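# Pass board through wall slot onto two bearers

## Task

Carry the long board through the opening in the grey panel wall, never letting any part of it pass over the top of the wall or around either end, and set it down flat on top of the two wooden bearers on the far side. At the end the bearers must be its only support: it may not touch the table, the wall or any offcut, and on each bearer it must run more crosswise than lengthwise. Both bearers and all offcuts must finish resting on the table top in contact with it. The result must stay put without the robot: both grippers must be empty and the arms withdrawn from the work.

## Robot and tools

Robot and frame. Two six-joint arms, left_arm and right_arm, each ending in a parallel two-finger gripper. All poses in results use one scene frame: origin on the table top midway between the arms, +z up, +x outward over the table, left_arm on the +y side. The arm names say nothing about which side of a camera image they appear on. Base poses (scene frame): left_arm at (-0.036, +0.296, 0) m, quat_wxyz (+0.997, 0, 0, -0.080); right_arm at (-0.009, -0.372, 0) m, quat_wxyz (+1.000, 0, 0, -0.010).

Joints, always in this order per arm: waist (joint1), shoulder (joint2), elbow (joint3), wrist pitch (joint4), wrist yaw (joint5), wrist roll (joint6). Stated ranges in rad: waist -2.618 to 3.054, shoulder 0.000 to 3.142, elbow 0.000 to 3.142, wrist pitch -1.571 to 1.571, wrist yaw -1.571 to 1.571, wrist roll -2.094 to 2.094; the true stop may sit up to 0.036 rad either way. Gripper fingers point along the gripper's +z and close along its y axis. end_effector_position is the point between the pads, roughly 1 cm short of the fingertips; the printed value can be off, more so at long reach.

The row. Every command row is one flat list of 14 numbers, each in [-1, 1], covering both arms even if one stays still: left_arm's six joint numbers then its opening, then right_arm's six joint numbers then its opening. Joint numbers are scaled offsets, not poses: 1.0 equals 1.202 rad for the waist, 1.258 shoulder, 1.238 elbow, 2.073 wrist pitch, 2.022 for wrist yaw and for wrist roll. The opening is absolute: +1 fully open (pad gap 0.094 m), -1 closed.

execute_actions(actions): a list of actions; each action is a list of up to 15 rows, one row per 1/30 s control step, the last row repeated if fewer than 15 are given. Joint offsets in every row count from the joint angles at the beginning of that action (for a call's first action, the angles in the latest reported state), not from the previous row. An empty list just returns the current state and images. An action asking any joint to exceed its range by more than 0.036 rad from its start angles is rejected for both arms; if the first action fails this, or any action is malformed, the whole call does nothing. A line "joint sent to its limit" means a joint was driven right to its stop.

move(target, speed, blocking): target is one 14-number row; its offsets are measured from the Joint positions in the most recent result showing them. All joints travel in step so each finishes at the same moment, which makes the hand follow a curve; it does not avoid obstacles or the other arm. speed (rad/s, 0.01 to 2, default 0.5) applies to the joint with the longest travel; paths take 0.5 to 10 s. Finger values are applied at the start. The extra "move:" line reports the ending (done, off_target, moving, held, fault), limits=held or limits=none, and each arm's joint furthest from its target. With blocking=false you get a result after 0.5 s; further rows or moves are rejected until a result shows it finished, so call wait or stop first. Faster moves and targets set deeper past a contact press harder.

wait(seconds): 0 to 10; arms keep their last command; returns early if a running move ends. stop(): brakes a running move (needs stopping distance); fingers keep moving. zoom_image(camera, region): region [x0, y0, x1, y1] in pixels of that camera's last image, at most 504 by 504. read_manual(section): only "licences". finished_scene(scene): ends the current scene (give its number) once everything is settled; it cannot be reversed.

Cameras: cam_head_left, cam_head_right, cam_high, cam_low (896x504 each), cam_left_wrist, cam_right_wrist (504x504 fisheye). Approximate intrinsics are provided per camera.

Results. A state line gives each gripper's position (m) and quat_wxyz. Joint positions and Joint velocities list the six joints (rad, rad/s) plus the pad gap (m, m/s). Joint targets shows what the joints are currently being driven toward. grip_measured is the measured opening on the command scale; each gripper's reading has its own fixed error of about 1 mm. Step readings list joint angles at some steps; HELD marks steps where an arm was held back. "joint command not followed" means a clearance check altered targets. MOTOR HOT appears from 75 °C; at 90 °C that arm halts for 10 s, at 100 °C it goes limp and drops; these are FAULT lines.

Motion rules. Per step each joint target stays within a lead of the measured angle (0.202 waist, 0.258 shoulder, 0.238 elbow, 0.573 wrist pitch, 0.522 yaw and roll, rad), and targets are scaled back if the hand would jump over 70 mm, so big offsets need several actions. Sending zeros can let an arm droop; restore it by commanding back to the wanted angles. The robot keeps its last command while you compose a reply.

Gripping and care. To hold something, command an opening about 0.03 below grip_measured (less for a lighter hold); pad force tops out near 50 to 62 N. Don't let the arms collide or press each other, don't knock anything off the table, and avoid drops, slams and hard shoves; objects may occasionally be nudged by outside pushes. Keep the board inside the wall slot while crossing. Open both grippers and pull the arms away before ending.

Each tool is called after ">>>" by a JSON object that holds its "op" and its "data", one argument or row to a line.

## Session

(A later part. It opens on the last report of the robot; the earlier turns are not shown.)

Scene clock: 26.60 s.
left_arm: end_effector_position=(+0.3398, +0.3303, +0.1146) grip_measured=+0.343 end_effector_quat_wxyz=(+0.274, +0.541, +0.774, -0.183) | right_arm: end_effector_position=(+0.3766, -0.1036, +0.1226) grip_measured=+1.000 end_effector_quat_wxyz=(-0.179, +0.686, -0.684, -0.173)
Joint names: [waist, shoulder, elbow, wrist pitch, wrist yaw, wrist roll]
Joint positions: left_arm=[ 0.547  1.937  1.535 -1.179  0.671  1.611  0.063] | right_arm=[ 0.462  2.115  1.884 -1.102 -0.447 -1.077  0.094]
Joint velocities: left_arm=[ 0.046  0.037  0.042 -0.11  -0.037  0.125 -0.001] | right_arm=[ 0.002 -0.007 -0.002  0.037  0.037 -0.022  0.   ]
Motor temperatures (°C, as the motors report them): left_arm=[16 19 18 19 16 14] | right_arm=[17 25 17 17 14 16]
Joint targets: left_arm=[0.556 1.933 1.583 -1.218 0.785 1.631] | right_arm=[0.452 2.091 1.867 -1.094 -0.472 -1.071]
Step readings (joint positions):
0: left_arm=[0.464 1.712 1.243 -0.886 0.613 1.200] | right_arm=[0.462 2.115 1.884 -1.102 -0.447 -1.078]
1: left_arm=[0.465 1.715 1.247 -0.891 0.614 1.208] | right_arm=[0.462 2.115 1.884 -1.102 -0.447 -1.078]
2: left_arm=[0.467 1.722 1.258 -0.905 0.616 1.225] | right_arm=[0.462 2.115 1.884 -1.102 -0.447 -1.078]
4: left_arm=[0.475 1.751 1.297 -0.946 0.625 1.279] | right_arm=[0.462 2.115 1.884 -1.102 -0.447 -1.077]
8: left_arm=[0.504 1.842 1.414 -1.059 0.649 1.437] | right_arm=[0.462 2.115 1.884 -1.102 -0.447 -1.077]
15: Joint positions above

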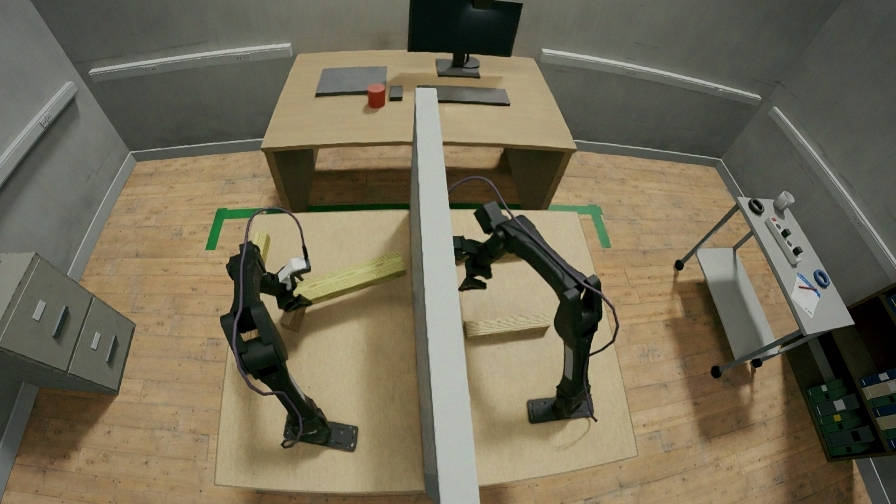

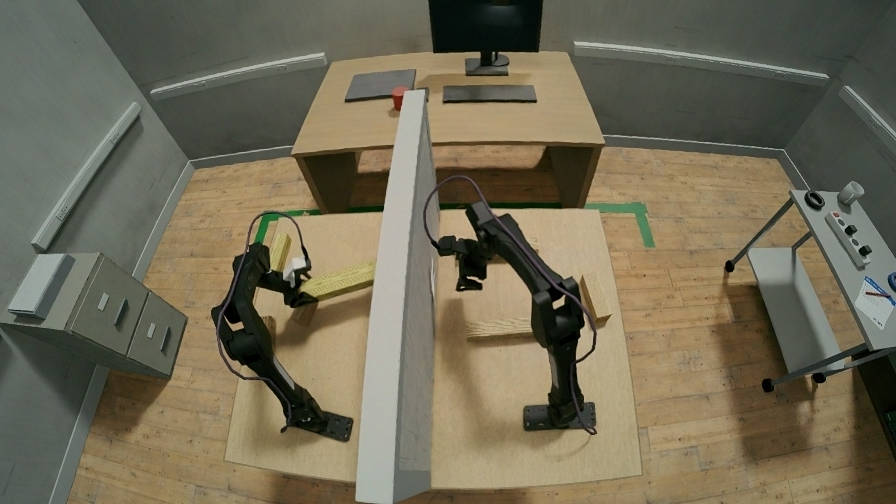

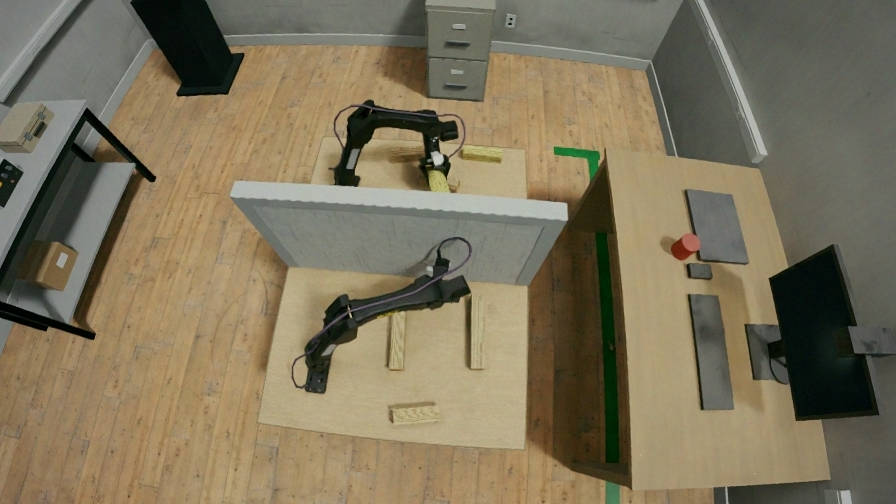

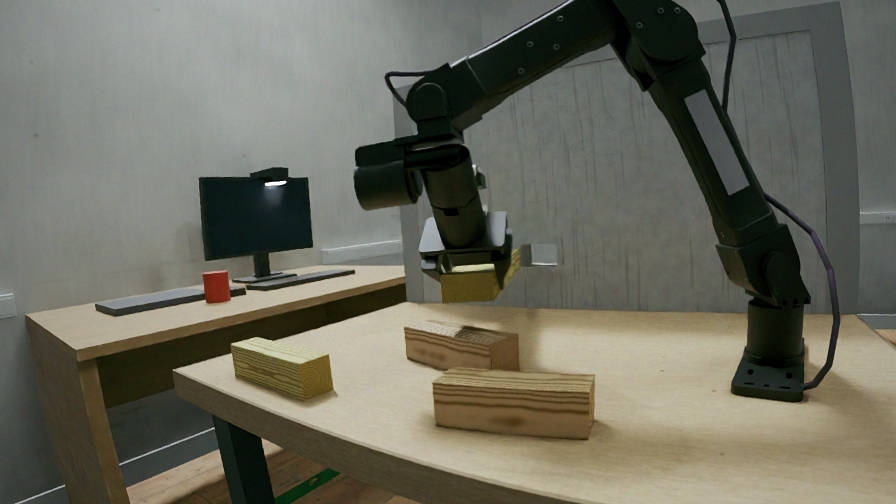

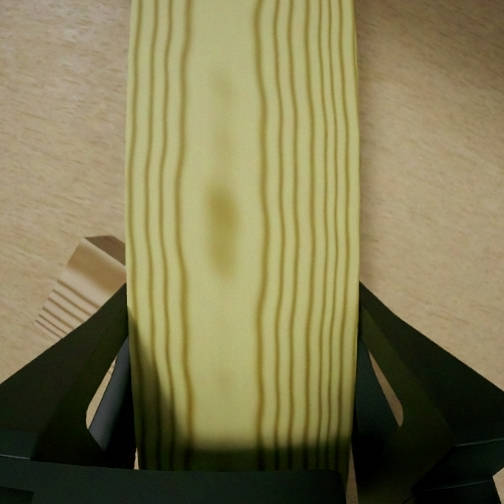

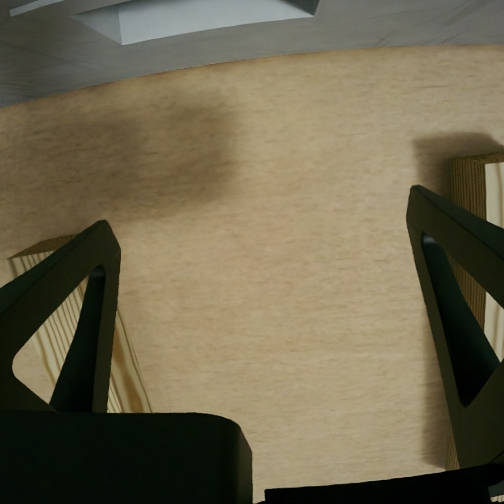

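>>> {"op": "execute_actions", "data": {
  "actions": []
}}

>>> {"op": "zoom_image", "data": {
  "camera": "cam_low",
  "region": [400, 200, 580, 320]
}}

>>> {"op": "zoom_image", "data": {
  "camera": "cam_head_left",
  "region": [220, 200, 460, 360]
}}

Scene clock: 26.70 s.
left_arm: end_effector_position=(+0.3389, +0.3311, +0.1151) grip_measured=+0.343 end_effector_quat_wxyz=(+0.274, +0.542, +0.773, -0.183) | right_arm: end_effector_position=(+0.3766, -0.1036, +0.1226) grip_measured=+1.000 end_effector_quat_wxyz=(-0.179, +0.686, -0.684, -0.173)
Joint names: [waist, shoulder, elbow, wrist pitch, wrist yaw, wrist roll]
Joint positions: left_arm=[ 0.55   1.938  1.538 -1.186  0.671  1.617  0.063] | right_arm=[ 0.462  2.115  1.884 -1.102 -0.447 -1.077  0.094]
Joint velocities: left_arm=[ 0.002  0.002  0.032 -0.095 -0.007  0.007 -0.   ] | right_arm=[ 0.007 -0.002 -0.007 -0.022 -0.022  0.081  0.   ]
Motor temperatures (°C, as the motors report them): left_arm=[16 19 18 19 16 14] | right_arm=[17 25 17 17 14 16]
Joint targets: left_arm=[0.556 1.933 1.583 -1.218 0.785 1.631] | right_arm=[0.452 2.091 1.867 -1.094 -0.472 -1.071]

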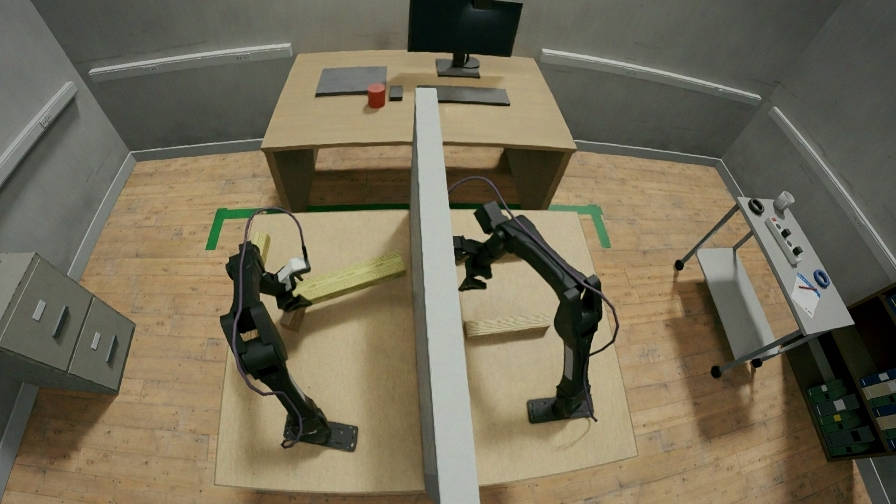

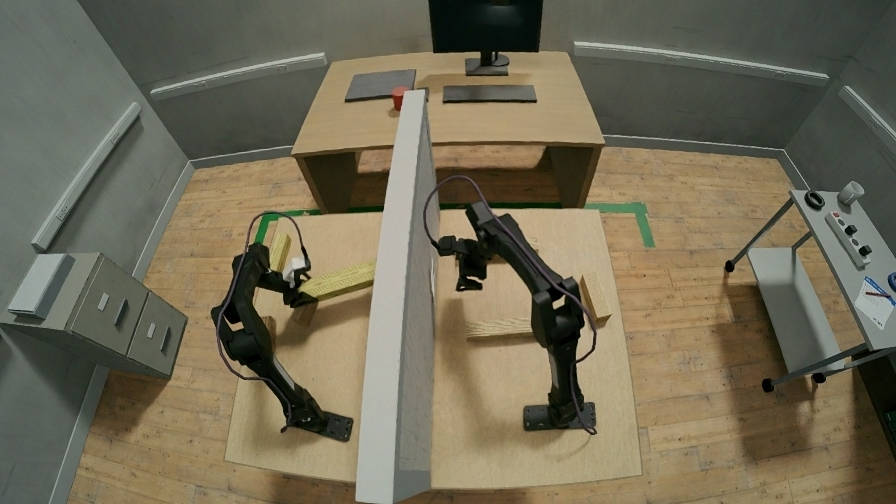

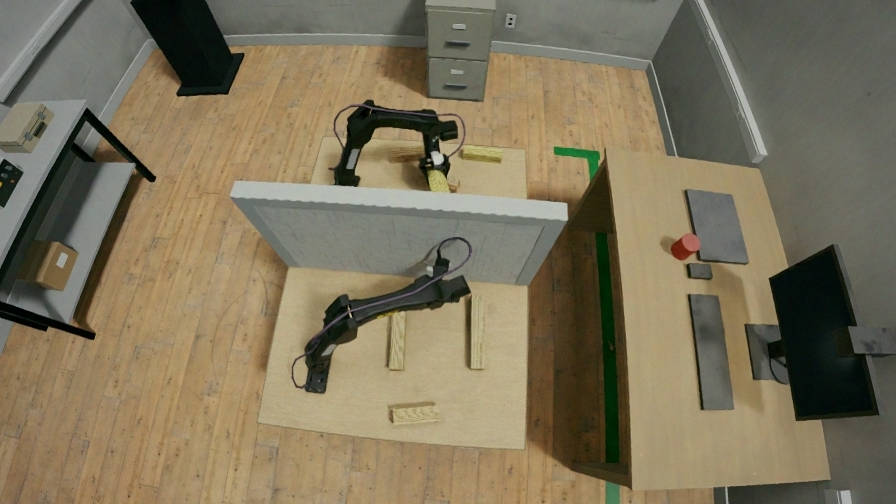

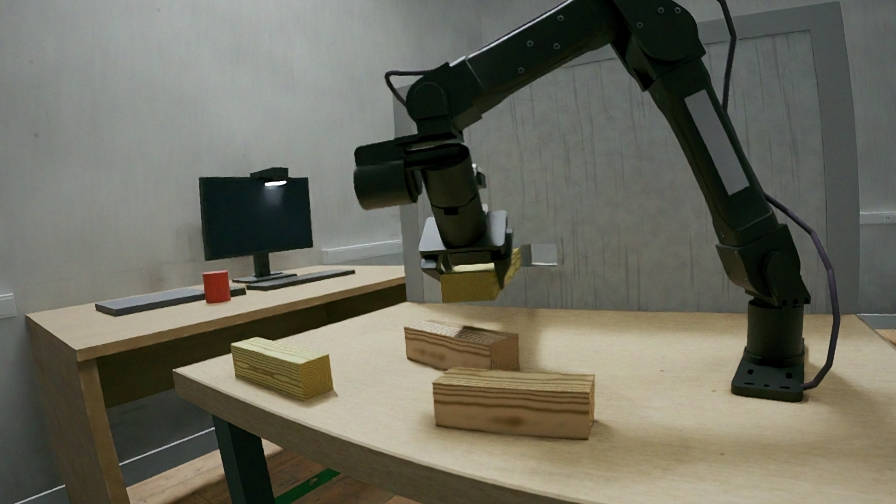

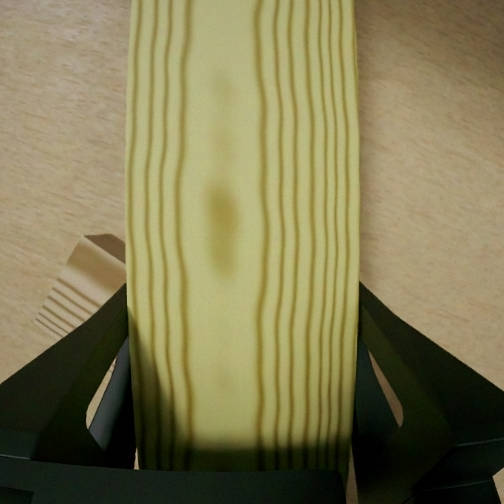

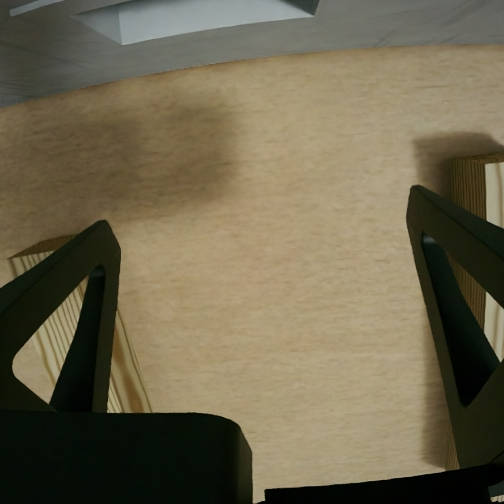

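Region (400, 200, 580, 320) of cam_low's 896x504 image, scaled by 2.800, with more detail than that image has.

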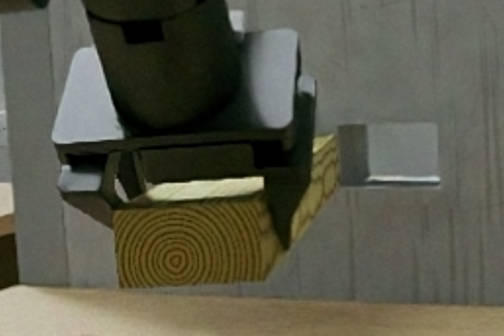

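Region (220, 200, 460, 360) of cam_head_left's 896x504 image, scaled by 2.100, with more detail than that image has.

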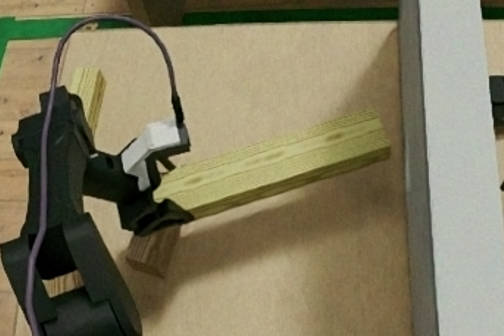

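>>> {"op": "zoom_image", "data": {
  "camera": "cam_low",
  "region": [0, 200, 440, 420]
}}

Region (0, 200, 440, 420) of cam_low's 896x504 image, scaled by 1.145, with more detail than that image has.

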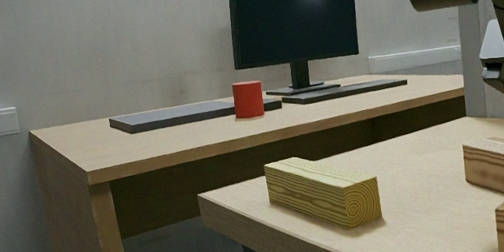

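>>> {"op": "zoom_image", "data": {
  "camera": "cam_low",
  "region": [500, 235, 570, 275]
}}

Region (500, 235, 570, 275) of cam_low's 896x504 image, scaled by 7.200, with more detail than that image has; it fills the top 288 rows of this view, and the rest is white.

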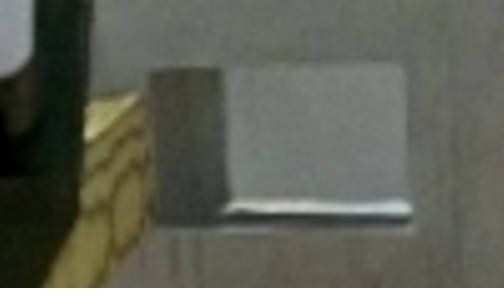

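>>> {"op": "execute_actions", "data": {
  "actions": [
    [
[0.00103,0.01128,0.05407,-0.02817,0.05403,0.02410,0.24,-0.0083,-0.0191,-0.0137,0.0039,-0.0124,0.0030,1],
[-0.00059,0.02242,0.06994,-0.04355,0.05126,0.04054,0.24,-0.0083,-0.0191,-0.0137,0.0039,-0.0124,0.0030,1],
[-0.00258,0.03582,0.08948,-0.06088,0.04818,0.05864,0.24,-0.0083,-0.0191,-0.0137,0.0039,-0.0124,0.0030,1],
[-0.00486,0.05090,0.11177,-0.07943,0.04494,0.07764,0.24,-0.0083,-0.0191,-0.0137,0.0039,-0.0124,0.0030,1],
[-0.00733,0.06702,0.13589,-0.09837,0.04168,0.09670,0.24,-0.0083,-0.0191,-0.0137,0.0039,-0.0124,0.0030,1],
[-0.00987,0.08344,0.16075,-0.11689,0.03853,0.11496,0.24,-0.0083,-0.0191,-0.0137,0.0039,-0.0124,0.0030,1],
[-0.01239,0.09948,0.18528,-0.13415,0.03565,0.13164,0.24,-0.0083,-0.0191,-0.0137,0.0039,-0.0124,0.0030,1],
[-0.01476,0.11442,0.20840,-0.14944,0.03314,0.14602,0.24,-0.0083,-0.0191,-0.0137,0.0039,-0.0124,0.0030,1],
[-0.01689,0.12761,0.22910,-0.16205,0.03112,0.15747,0.24,-0.0083,-0.0191,-0.0137,0.0039,-0.0124,0.0030,1],
[-0.01868,0.13846,0.24647,-0.17145,0.02968,0.16549,0.24,-0.0083,-0.0191,-0.0137,0.0039,-0.0124,0.0030,1],
[-0.02006,0.14651,0.25975,-0.17722,0.02889,0.16971,0.24,-0.0083,-0.0191,-0.0137,0.0039,-0.0124,0.0030,1],
[-0.02095,0.15139,0.26839,-0.17914,0.02877,0.16998,0.24,-0.0083,-0.0191,-0.0137,0.0039,-0.0124,0.0030,1],
[-0.02133,0.15293,0.27198,-0.17706,0.02934,0.16625,0.24,-0.0083,-0.0191,-0.0137,0.0039,-0.0124,0.0030,1],
[-0.02118,0.15102,0.27037,-0.17114,0.03056,0.15873,0.24,-0.0083,-0.0191,-0.0137,0.0039,-0.0124,0.0030,1],
[-0.02330,0.15263,0.26979,-0.16160,0.03239,0.15084,0.24,-0.0083,-0.0191,-0.0137,0.0039,-0.0124,0.0030,1]
]
  ]
}}

Scene clock: 31.07 s.
left_arm: end_effector_position=(+0.3488, +0.3315, +0.1169) grip_measured=+0.343 end_effector_quat_wxyz=(+0.249, +0.634, +0.700, -0.215) | right_arm: end_effector_position=(+0.3766, -0.1036, +0.1226) grip_measured=+1.000 end_effector_quat_wxyz=(-0.179, +0.686, -0.684, -0.173)
Joint names: [waist, shoulder, elbow, wrist pitch, wrist yaw, wrist roll]
Joint positions: left_arm=[ 0.532  2.133  1.826 -1.457  0.647  1.907  0.063] | right_arm=[ 0.462  2.115  1.884 -1.102 -0.447 -1.077  0.094]
Joint velocities: left_arm=[-0.046  0.022  0.037 -0.125  0.051 -0.007 -0.   ] | right_arm=[-0.002 -0.002 -0.002 -0.007  0.037  0.022  0.   ]
Motor temperatures (°C, as the motors report them): left_arm=[16 20 18 18 17 14] | right_arm=[17 26 17 17 14 16]
Joint targets: left_arm=[0.522 2.130 1.872 -1.521 0.737 1.922] | right_arm=[0.452 2.091 1.867 -1.094 -0.472 -1.071]
Step readings (joint positions):
0: left_arm=[0.550 1.938 1.538 -1.193 0.672 1.624] | right_arm=[0.462 2.115 1.884 -1.102 -0.447 -1.077]
1: left_arm=[0.550 1.940 1.543 -1.198 0.672 1.629] | right_arm=[0.462 2.115 1.884 -1.102 -0.447 -1.077]
2: left_arm=[0.550 1.947 1.555 -1.211 0.672 1.641] | right_arm=[0.462 2.115 1.884 -1.102 -0.447 -1.077]
4: left_arm=[0.550 1.972 1.594 -1.247 0.672 1.678] | right_arm=[0.462 2.115 1.884 -1.102 -0.447 -1.077]
8: left_arm=[0.548 2.048 1.710 -1.345 0.663 1.786] | right_arm=[0.462 2.115 1.884 -1.102 -0.447 -1.077]
15: Joint positions above

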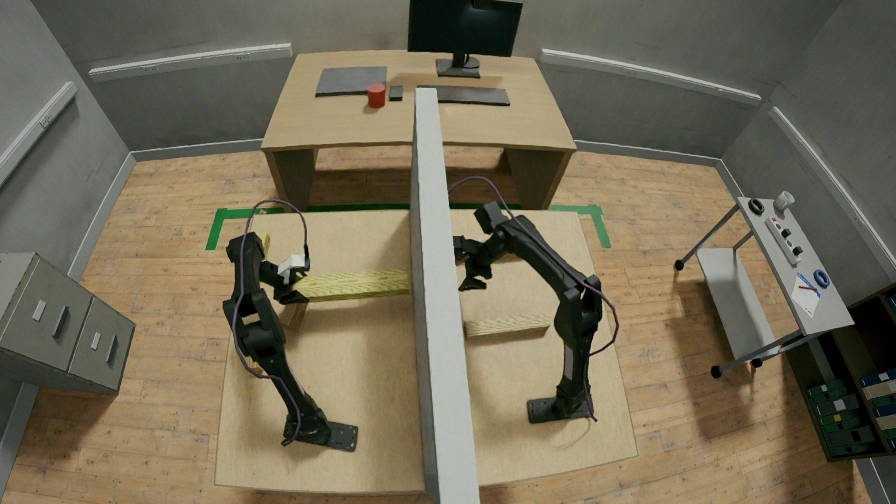

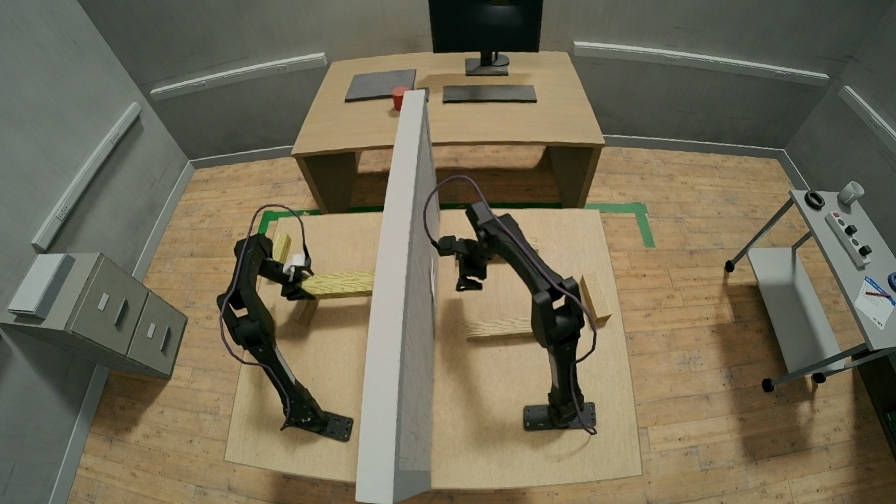

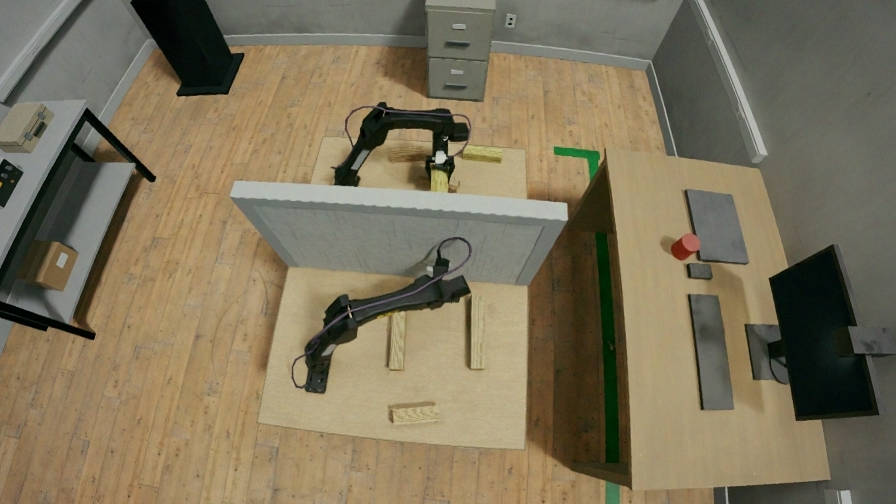

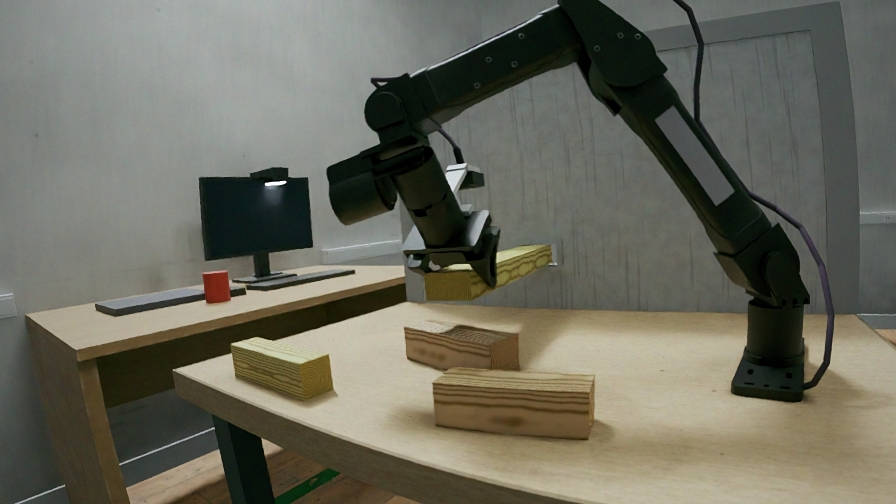

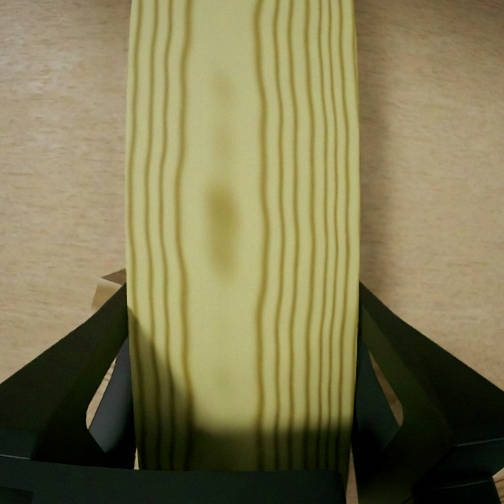

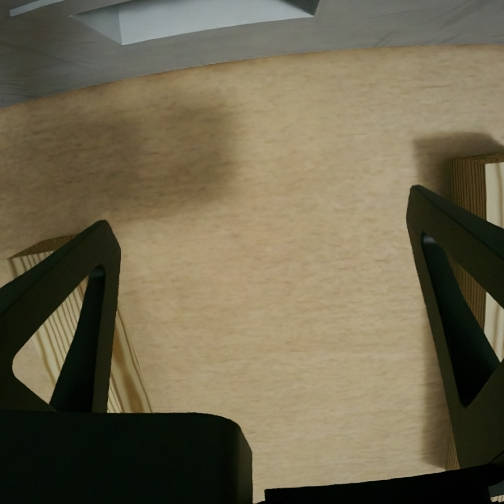

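>>> {"op": "wait", "data": {
  "seconds": 0.4
}}

>>> {"op": "zoom_image", "data": {
  "camera": "cam_low",
  "region": [500, 235, 570, 275]
}}

>>> {"op": "zoom_image", "data": {
  "camera": "cam_head_left",
  "region": [300, 240, 440, 320]
}}

>>> {"op": "zoom_image", "data": {
  "camera": "cam_low",
  "region": [400, 200, 580, 320]
}}

Scene clock: 31.70 s.
left_arm: end_effector_position=(+0.3473, +0.3297, +0.1181) grip_measured=+0.343 end_effector_quat_wxyz=(+0.248, +0.637, +0.697, -0.218) | right_arm: end_effector_position=(+0.3766, -0.1036, +0.1226) grip_measured=+1.000 end_effector_quat_wxyz=(-0.179, +0.686, -0.684, -0.173)
Joint names: [waist, shoulder, elbow, wrist pitch, wrist yaw, wrist roll]
Joint positions: left_arm=[ 0.529  2.133  1.831 -1.469  0.647  1.916  0.063] | right_arm=[ 0.462  2.115  1.884 -1.102 -0.447 -1.077  0.094]
Joint velocities: left_arm=[ 0.002  0.002  0.002 -0.007 -0.022 -0.051  0.001] | right_arm=[ 0.002 -0.022 -0.007  0.051  0.022 -0.037  0.   ]
Motor temperatures (°C, as the motors report them): left_arm=[16 20 18 18 17 14] | right_arm=[17 26 17 17 14 16]
Joint targets: left_arm=[0.522 2.130 1.872 -1.521 0.737 1.922] | right_arm=[0.452 2.091 1.867 -1.094 -0.472 -1.071]
wait: 0.40 s; at rest by 0.13 s

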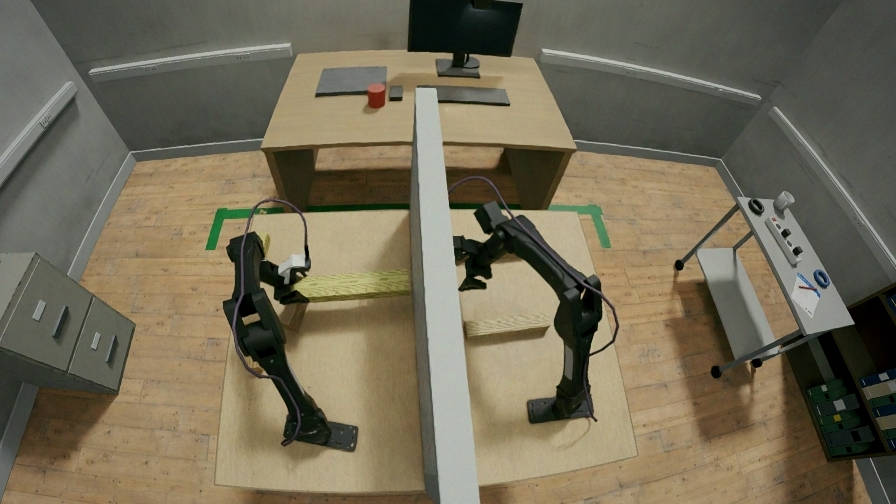

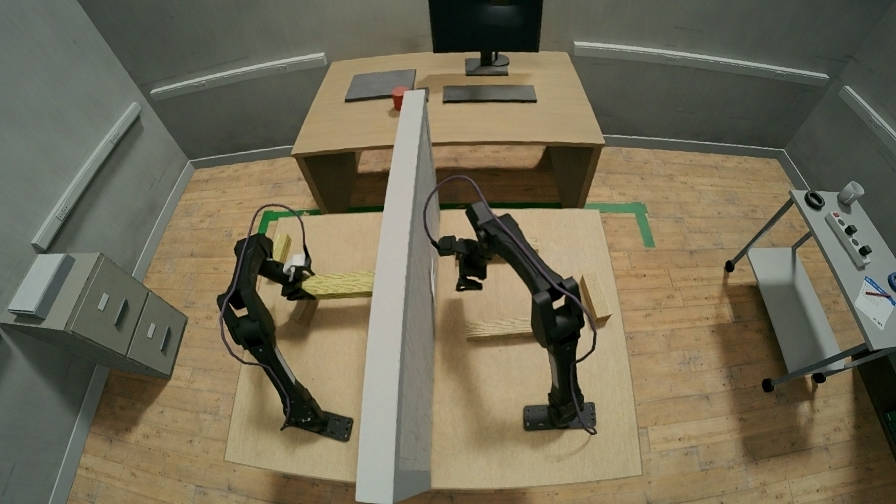

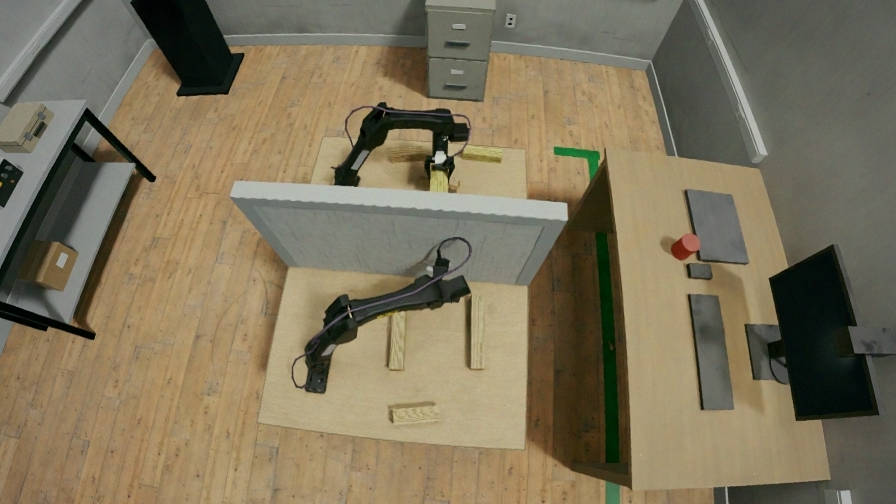

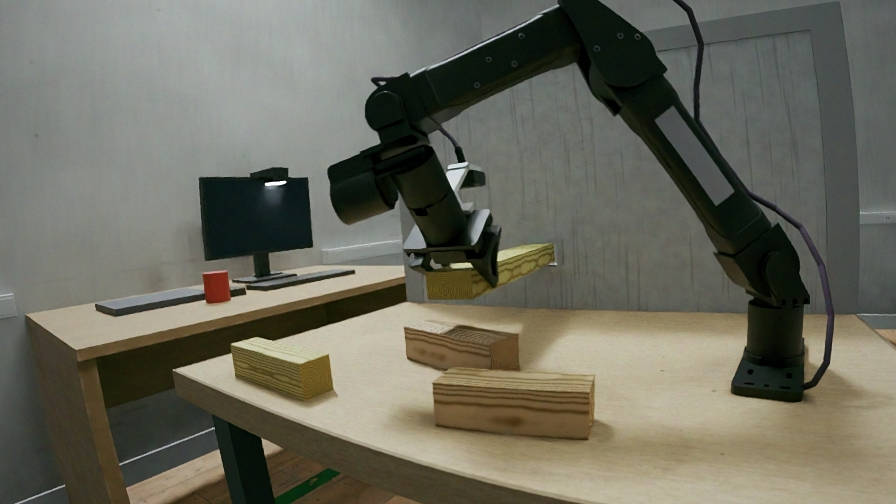

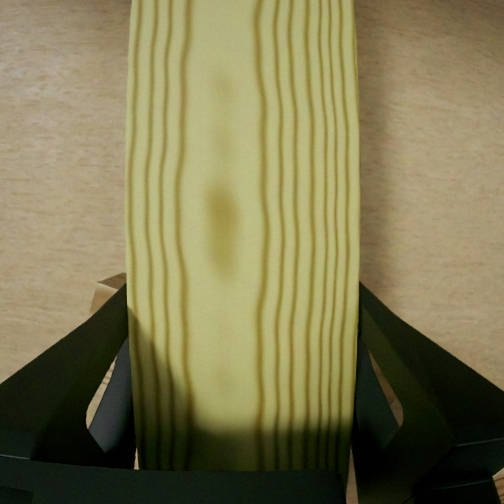

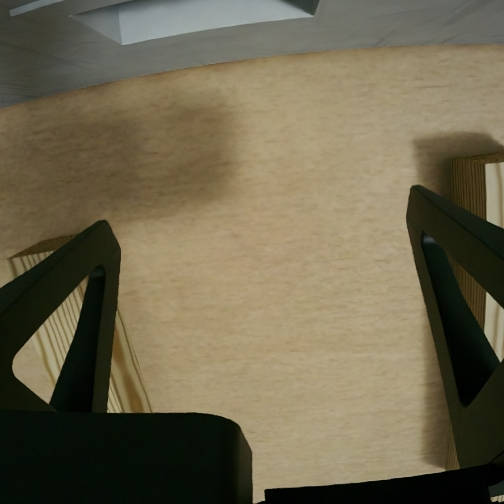

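Region (500, 235, 570, 275) of cam_low's 896x504 image, scaled by 7.200, with more detail than that image has; it fills the top 288 rows of this view, and the rest is white.

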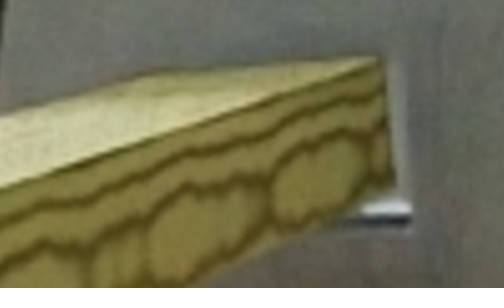

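Region (300, 240, 440, 320) of cam_head_left's 896x504 image, scaled by 3.600, with more detail than that image has; it fills the top 288 rows of this view, and the rest is white.

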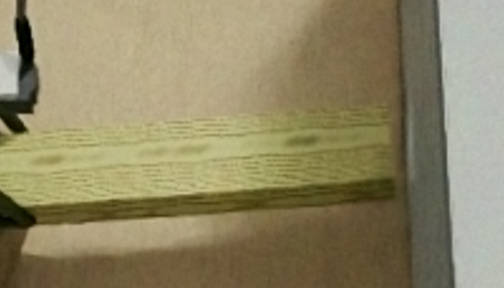

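Region (400, 200, 580, 320) of cam_low's 896x504 image, scaled by 2.800, with more detail than that image has.

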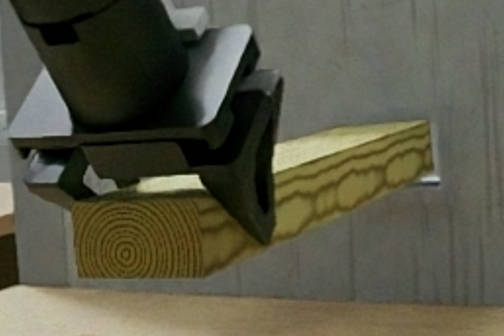

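>>> {"op": "execute_actions", "data": {
  "actions": [
    [
[-0.01402,0.00370,0.03966,-0.0160,0.047,0.00414,0.24,-0.0083,-0.0191,-0.0137,0.0039,-0.0124,0.0030,1],
[-0.01732,0.00788,0.04528,-0.00815,0.04995,0.00549,0.24,-0.0083,-0.0191,-0.0137,0.0039,-0.0124,0.0030,1],
[-0.02088,0.01261,0.05181,-0.00646,0.04995,0.00689,0.24,-0.0083,-0.0191,-0.0137,0.0039,-0.0124,0.0030,1],
[-0.02443,0.01751,0.05872,-0.00480,0.04995,0.00823,0.24,-0.0083,-0.0191,-0.0137,0.0039,-0.0124,0.0030,1],
[-0.02767,0.02216,0.06546,-0.00331,0.04995,0.00941,0.24,-0.0083,-0.0191,-0.0137,0.0039,-0.0124,0.0030,1],
[-0.03034,0.02620,0.07147,-0.00210,0.04995,0.01033,0.24,-0.0083,-0.0191,-0.0137,0.0039,-0.0124,0.0030,1],
[-0.03222,0.02931,0.07628,-0.00129,0.04995,0.01092,0.24,-0.0083,-0.0191,-0.0137,0.0039,-0.0124,0.0030,1],
[-0.03316,0.03121,0.07948,-0.00093,0.04995,0.01113,0.24,-0.0083,-0.0191,-0.0137,0.0039,-0.0124,0.0030,1],
[-0.03309,0.03178,0.08083,-0.00105,0.04995,0.01094,0.24,-0.0083,-0.0191,-0.0137,0.0039,-0.0124,0.0030,1],
[-0.03201,0.03095,0.08021,-0.00164,0.04995,0.01036,0.24,-0.0083,-0.0191,-0.0137,0.0039,-0.0124,0.0030,1],
[-0.03544,0.03156,0.07997,-0.00266,0.04995,0.00945,0.24,-0.0083,-0.0191,-0.0137,0.0039,-0.0124,0.0030,1]
]
  ]
}}

>>> {"op": "zoom_image", "data": {
  "camera": "cam_low",
  "region": [500, 235, 570, 275]
}}

>>> {"op": "zoom_image", "data": {
  "camera": "cam_head_left",
  "region": [300, 240, 440, 320]
}}

Scene clock: 36.00 s.
left_arm: end_effector_position=(+0.3656, +0.3213, +0.1143) grip_measured=+0.343 end_effector_quat_wxyz=(+0.254, +0.660, +0.677, -0.203) | right_arm: end_effector_position=(+0.3766, -0.1036, +0.1226) grip_measured=+1.000 end_effector_quat_wxyz=(-0.179, +0.685, -0.684, -0.173)
Joint names: [waist, shoulder, elbow, wrist pitch, wrist yaw, wrist roll]
Joint positions: left_arm=[ 0.491  2.175  1.888 -1.443  0.647  1.93   0.063] | right_arm=[ 0.462  2.115  1.884 -1.102 -0.447 -1.077  0.094]
Joint velocities: left_arm=[ 0.002 -0.002 -0.002 -0.081  0.051 -0.066 -0.001] | right_arm=[-0.012 -0.002 -0.002 -0.007 -0.007 -0.066  0.   ]
Motor temperatures (°C, as the motors report them): left_arm=[16 20 18 18 17 14] | right_arm=[17 27 17 18 14 16]
Joint targets: left_arm=[0.486 2.173 1.930 -1.475 0.748 1.935] | right_arm=[0.452 2.091 1.867 -1.094 -0.472 -1.071]
Step readings (joint positions):
0: left_arm=[0.529 2.133 1.831 -1.469 0.647 1.916] | right_arm=[0.462 2.115 1.884 -1.102 -0.447 -1.077]
1: left_arm=[0.528 2.133 1.831 -1.469 0.647 1.916] | right_arm=[0.462 2.115 1.884 -1.102 -0.447 -1.077]
2: left_arm=[0.526 2.135 1.833 -1.469 0.647 1.917] | right_arm=[0.462 2.115 1.884 -1.102 -0.447 -1.077]
4: left_arm=[0.520 2.143 1.849 -1.467 0.647 1.921] | right_arm=[0.462 2.115 1.884 -1.102 -0.447 -1.077]
8: left_arm=[0.501 2.165 1.881 -1.451 0.647 1.927] | right_arm=[0.462 2.115 1.884 -1.102 -0.447 -1.077]
15: Joint positions above

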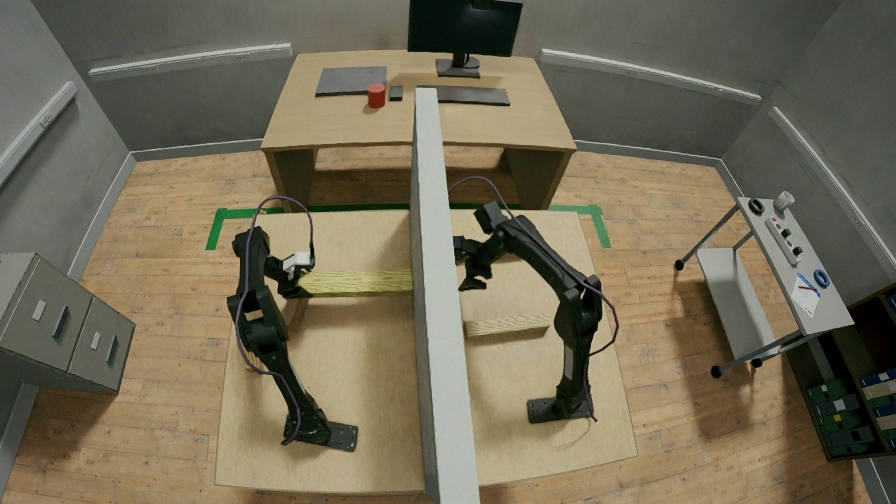

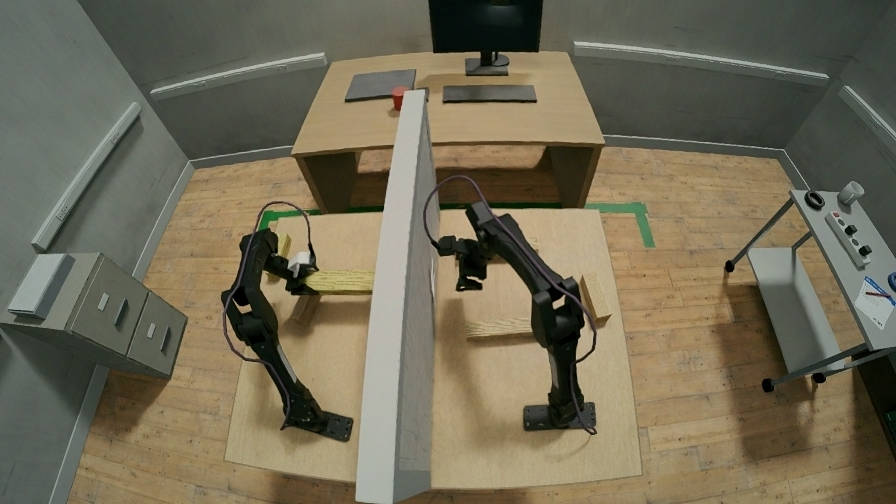

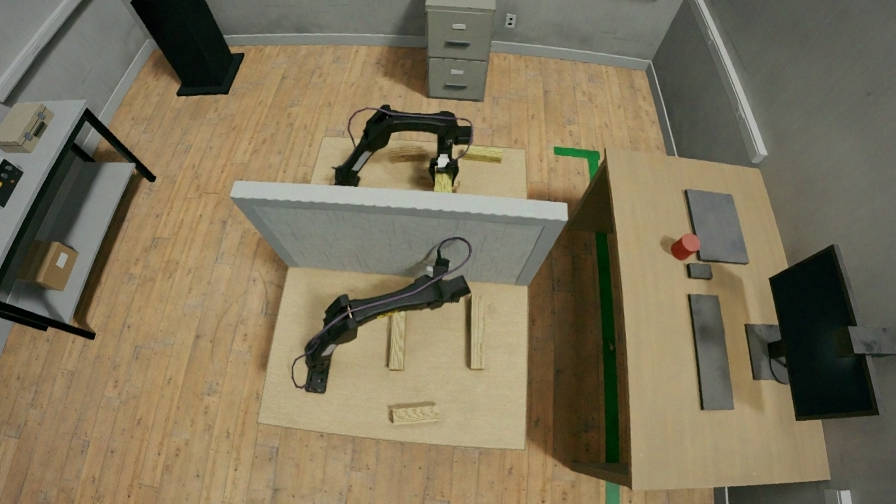

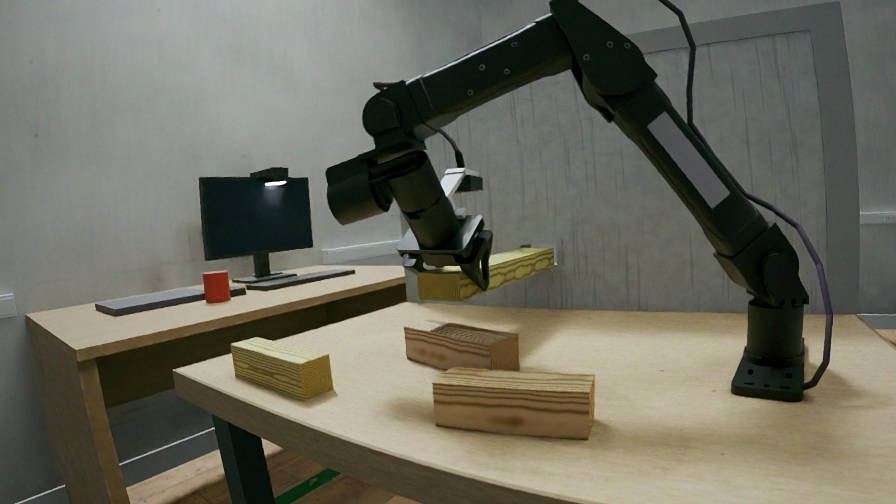

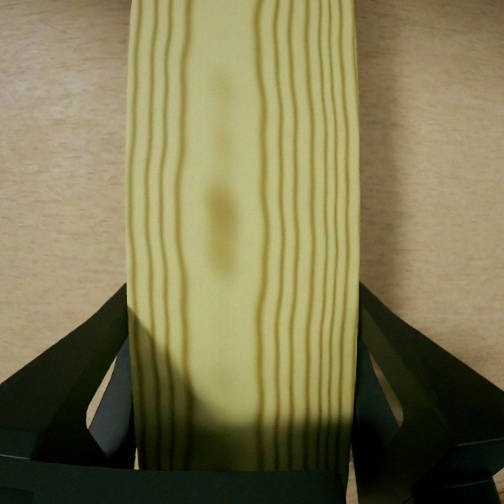

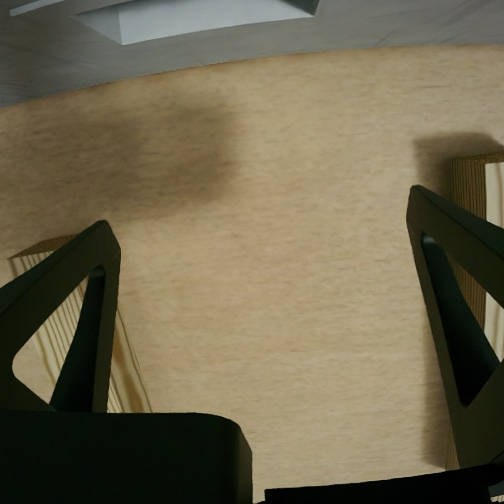

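Region (500, 235, 570, 275) of cam_low's 896x504 image, scaled by 7.200, with more detail than that image has; it fills the top 288 rows of this view, and the rest is white.

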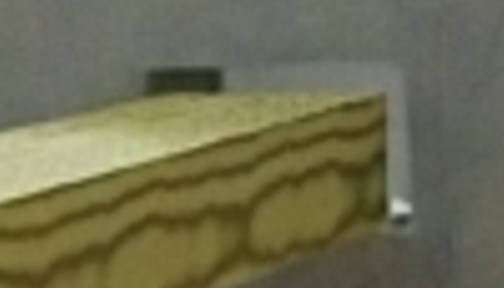

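Region (300, 240, 440, 320) of cam_head_left's 896x504 image, scaled by 3.600, with more detail than that image has; it fills the top 288 rows of this view, and the rest is white.

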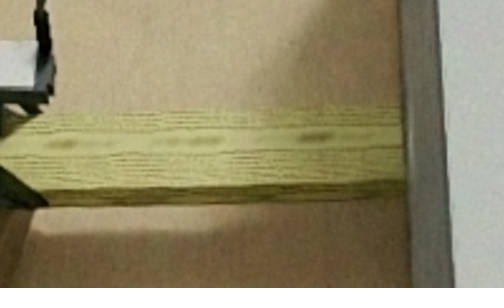

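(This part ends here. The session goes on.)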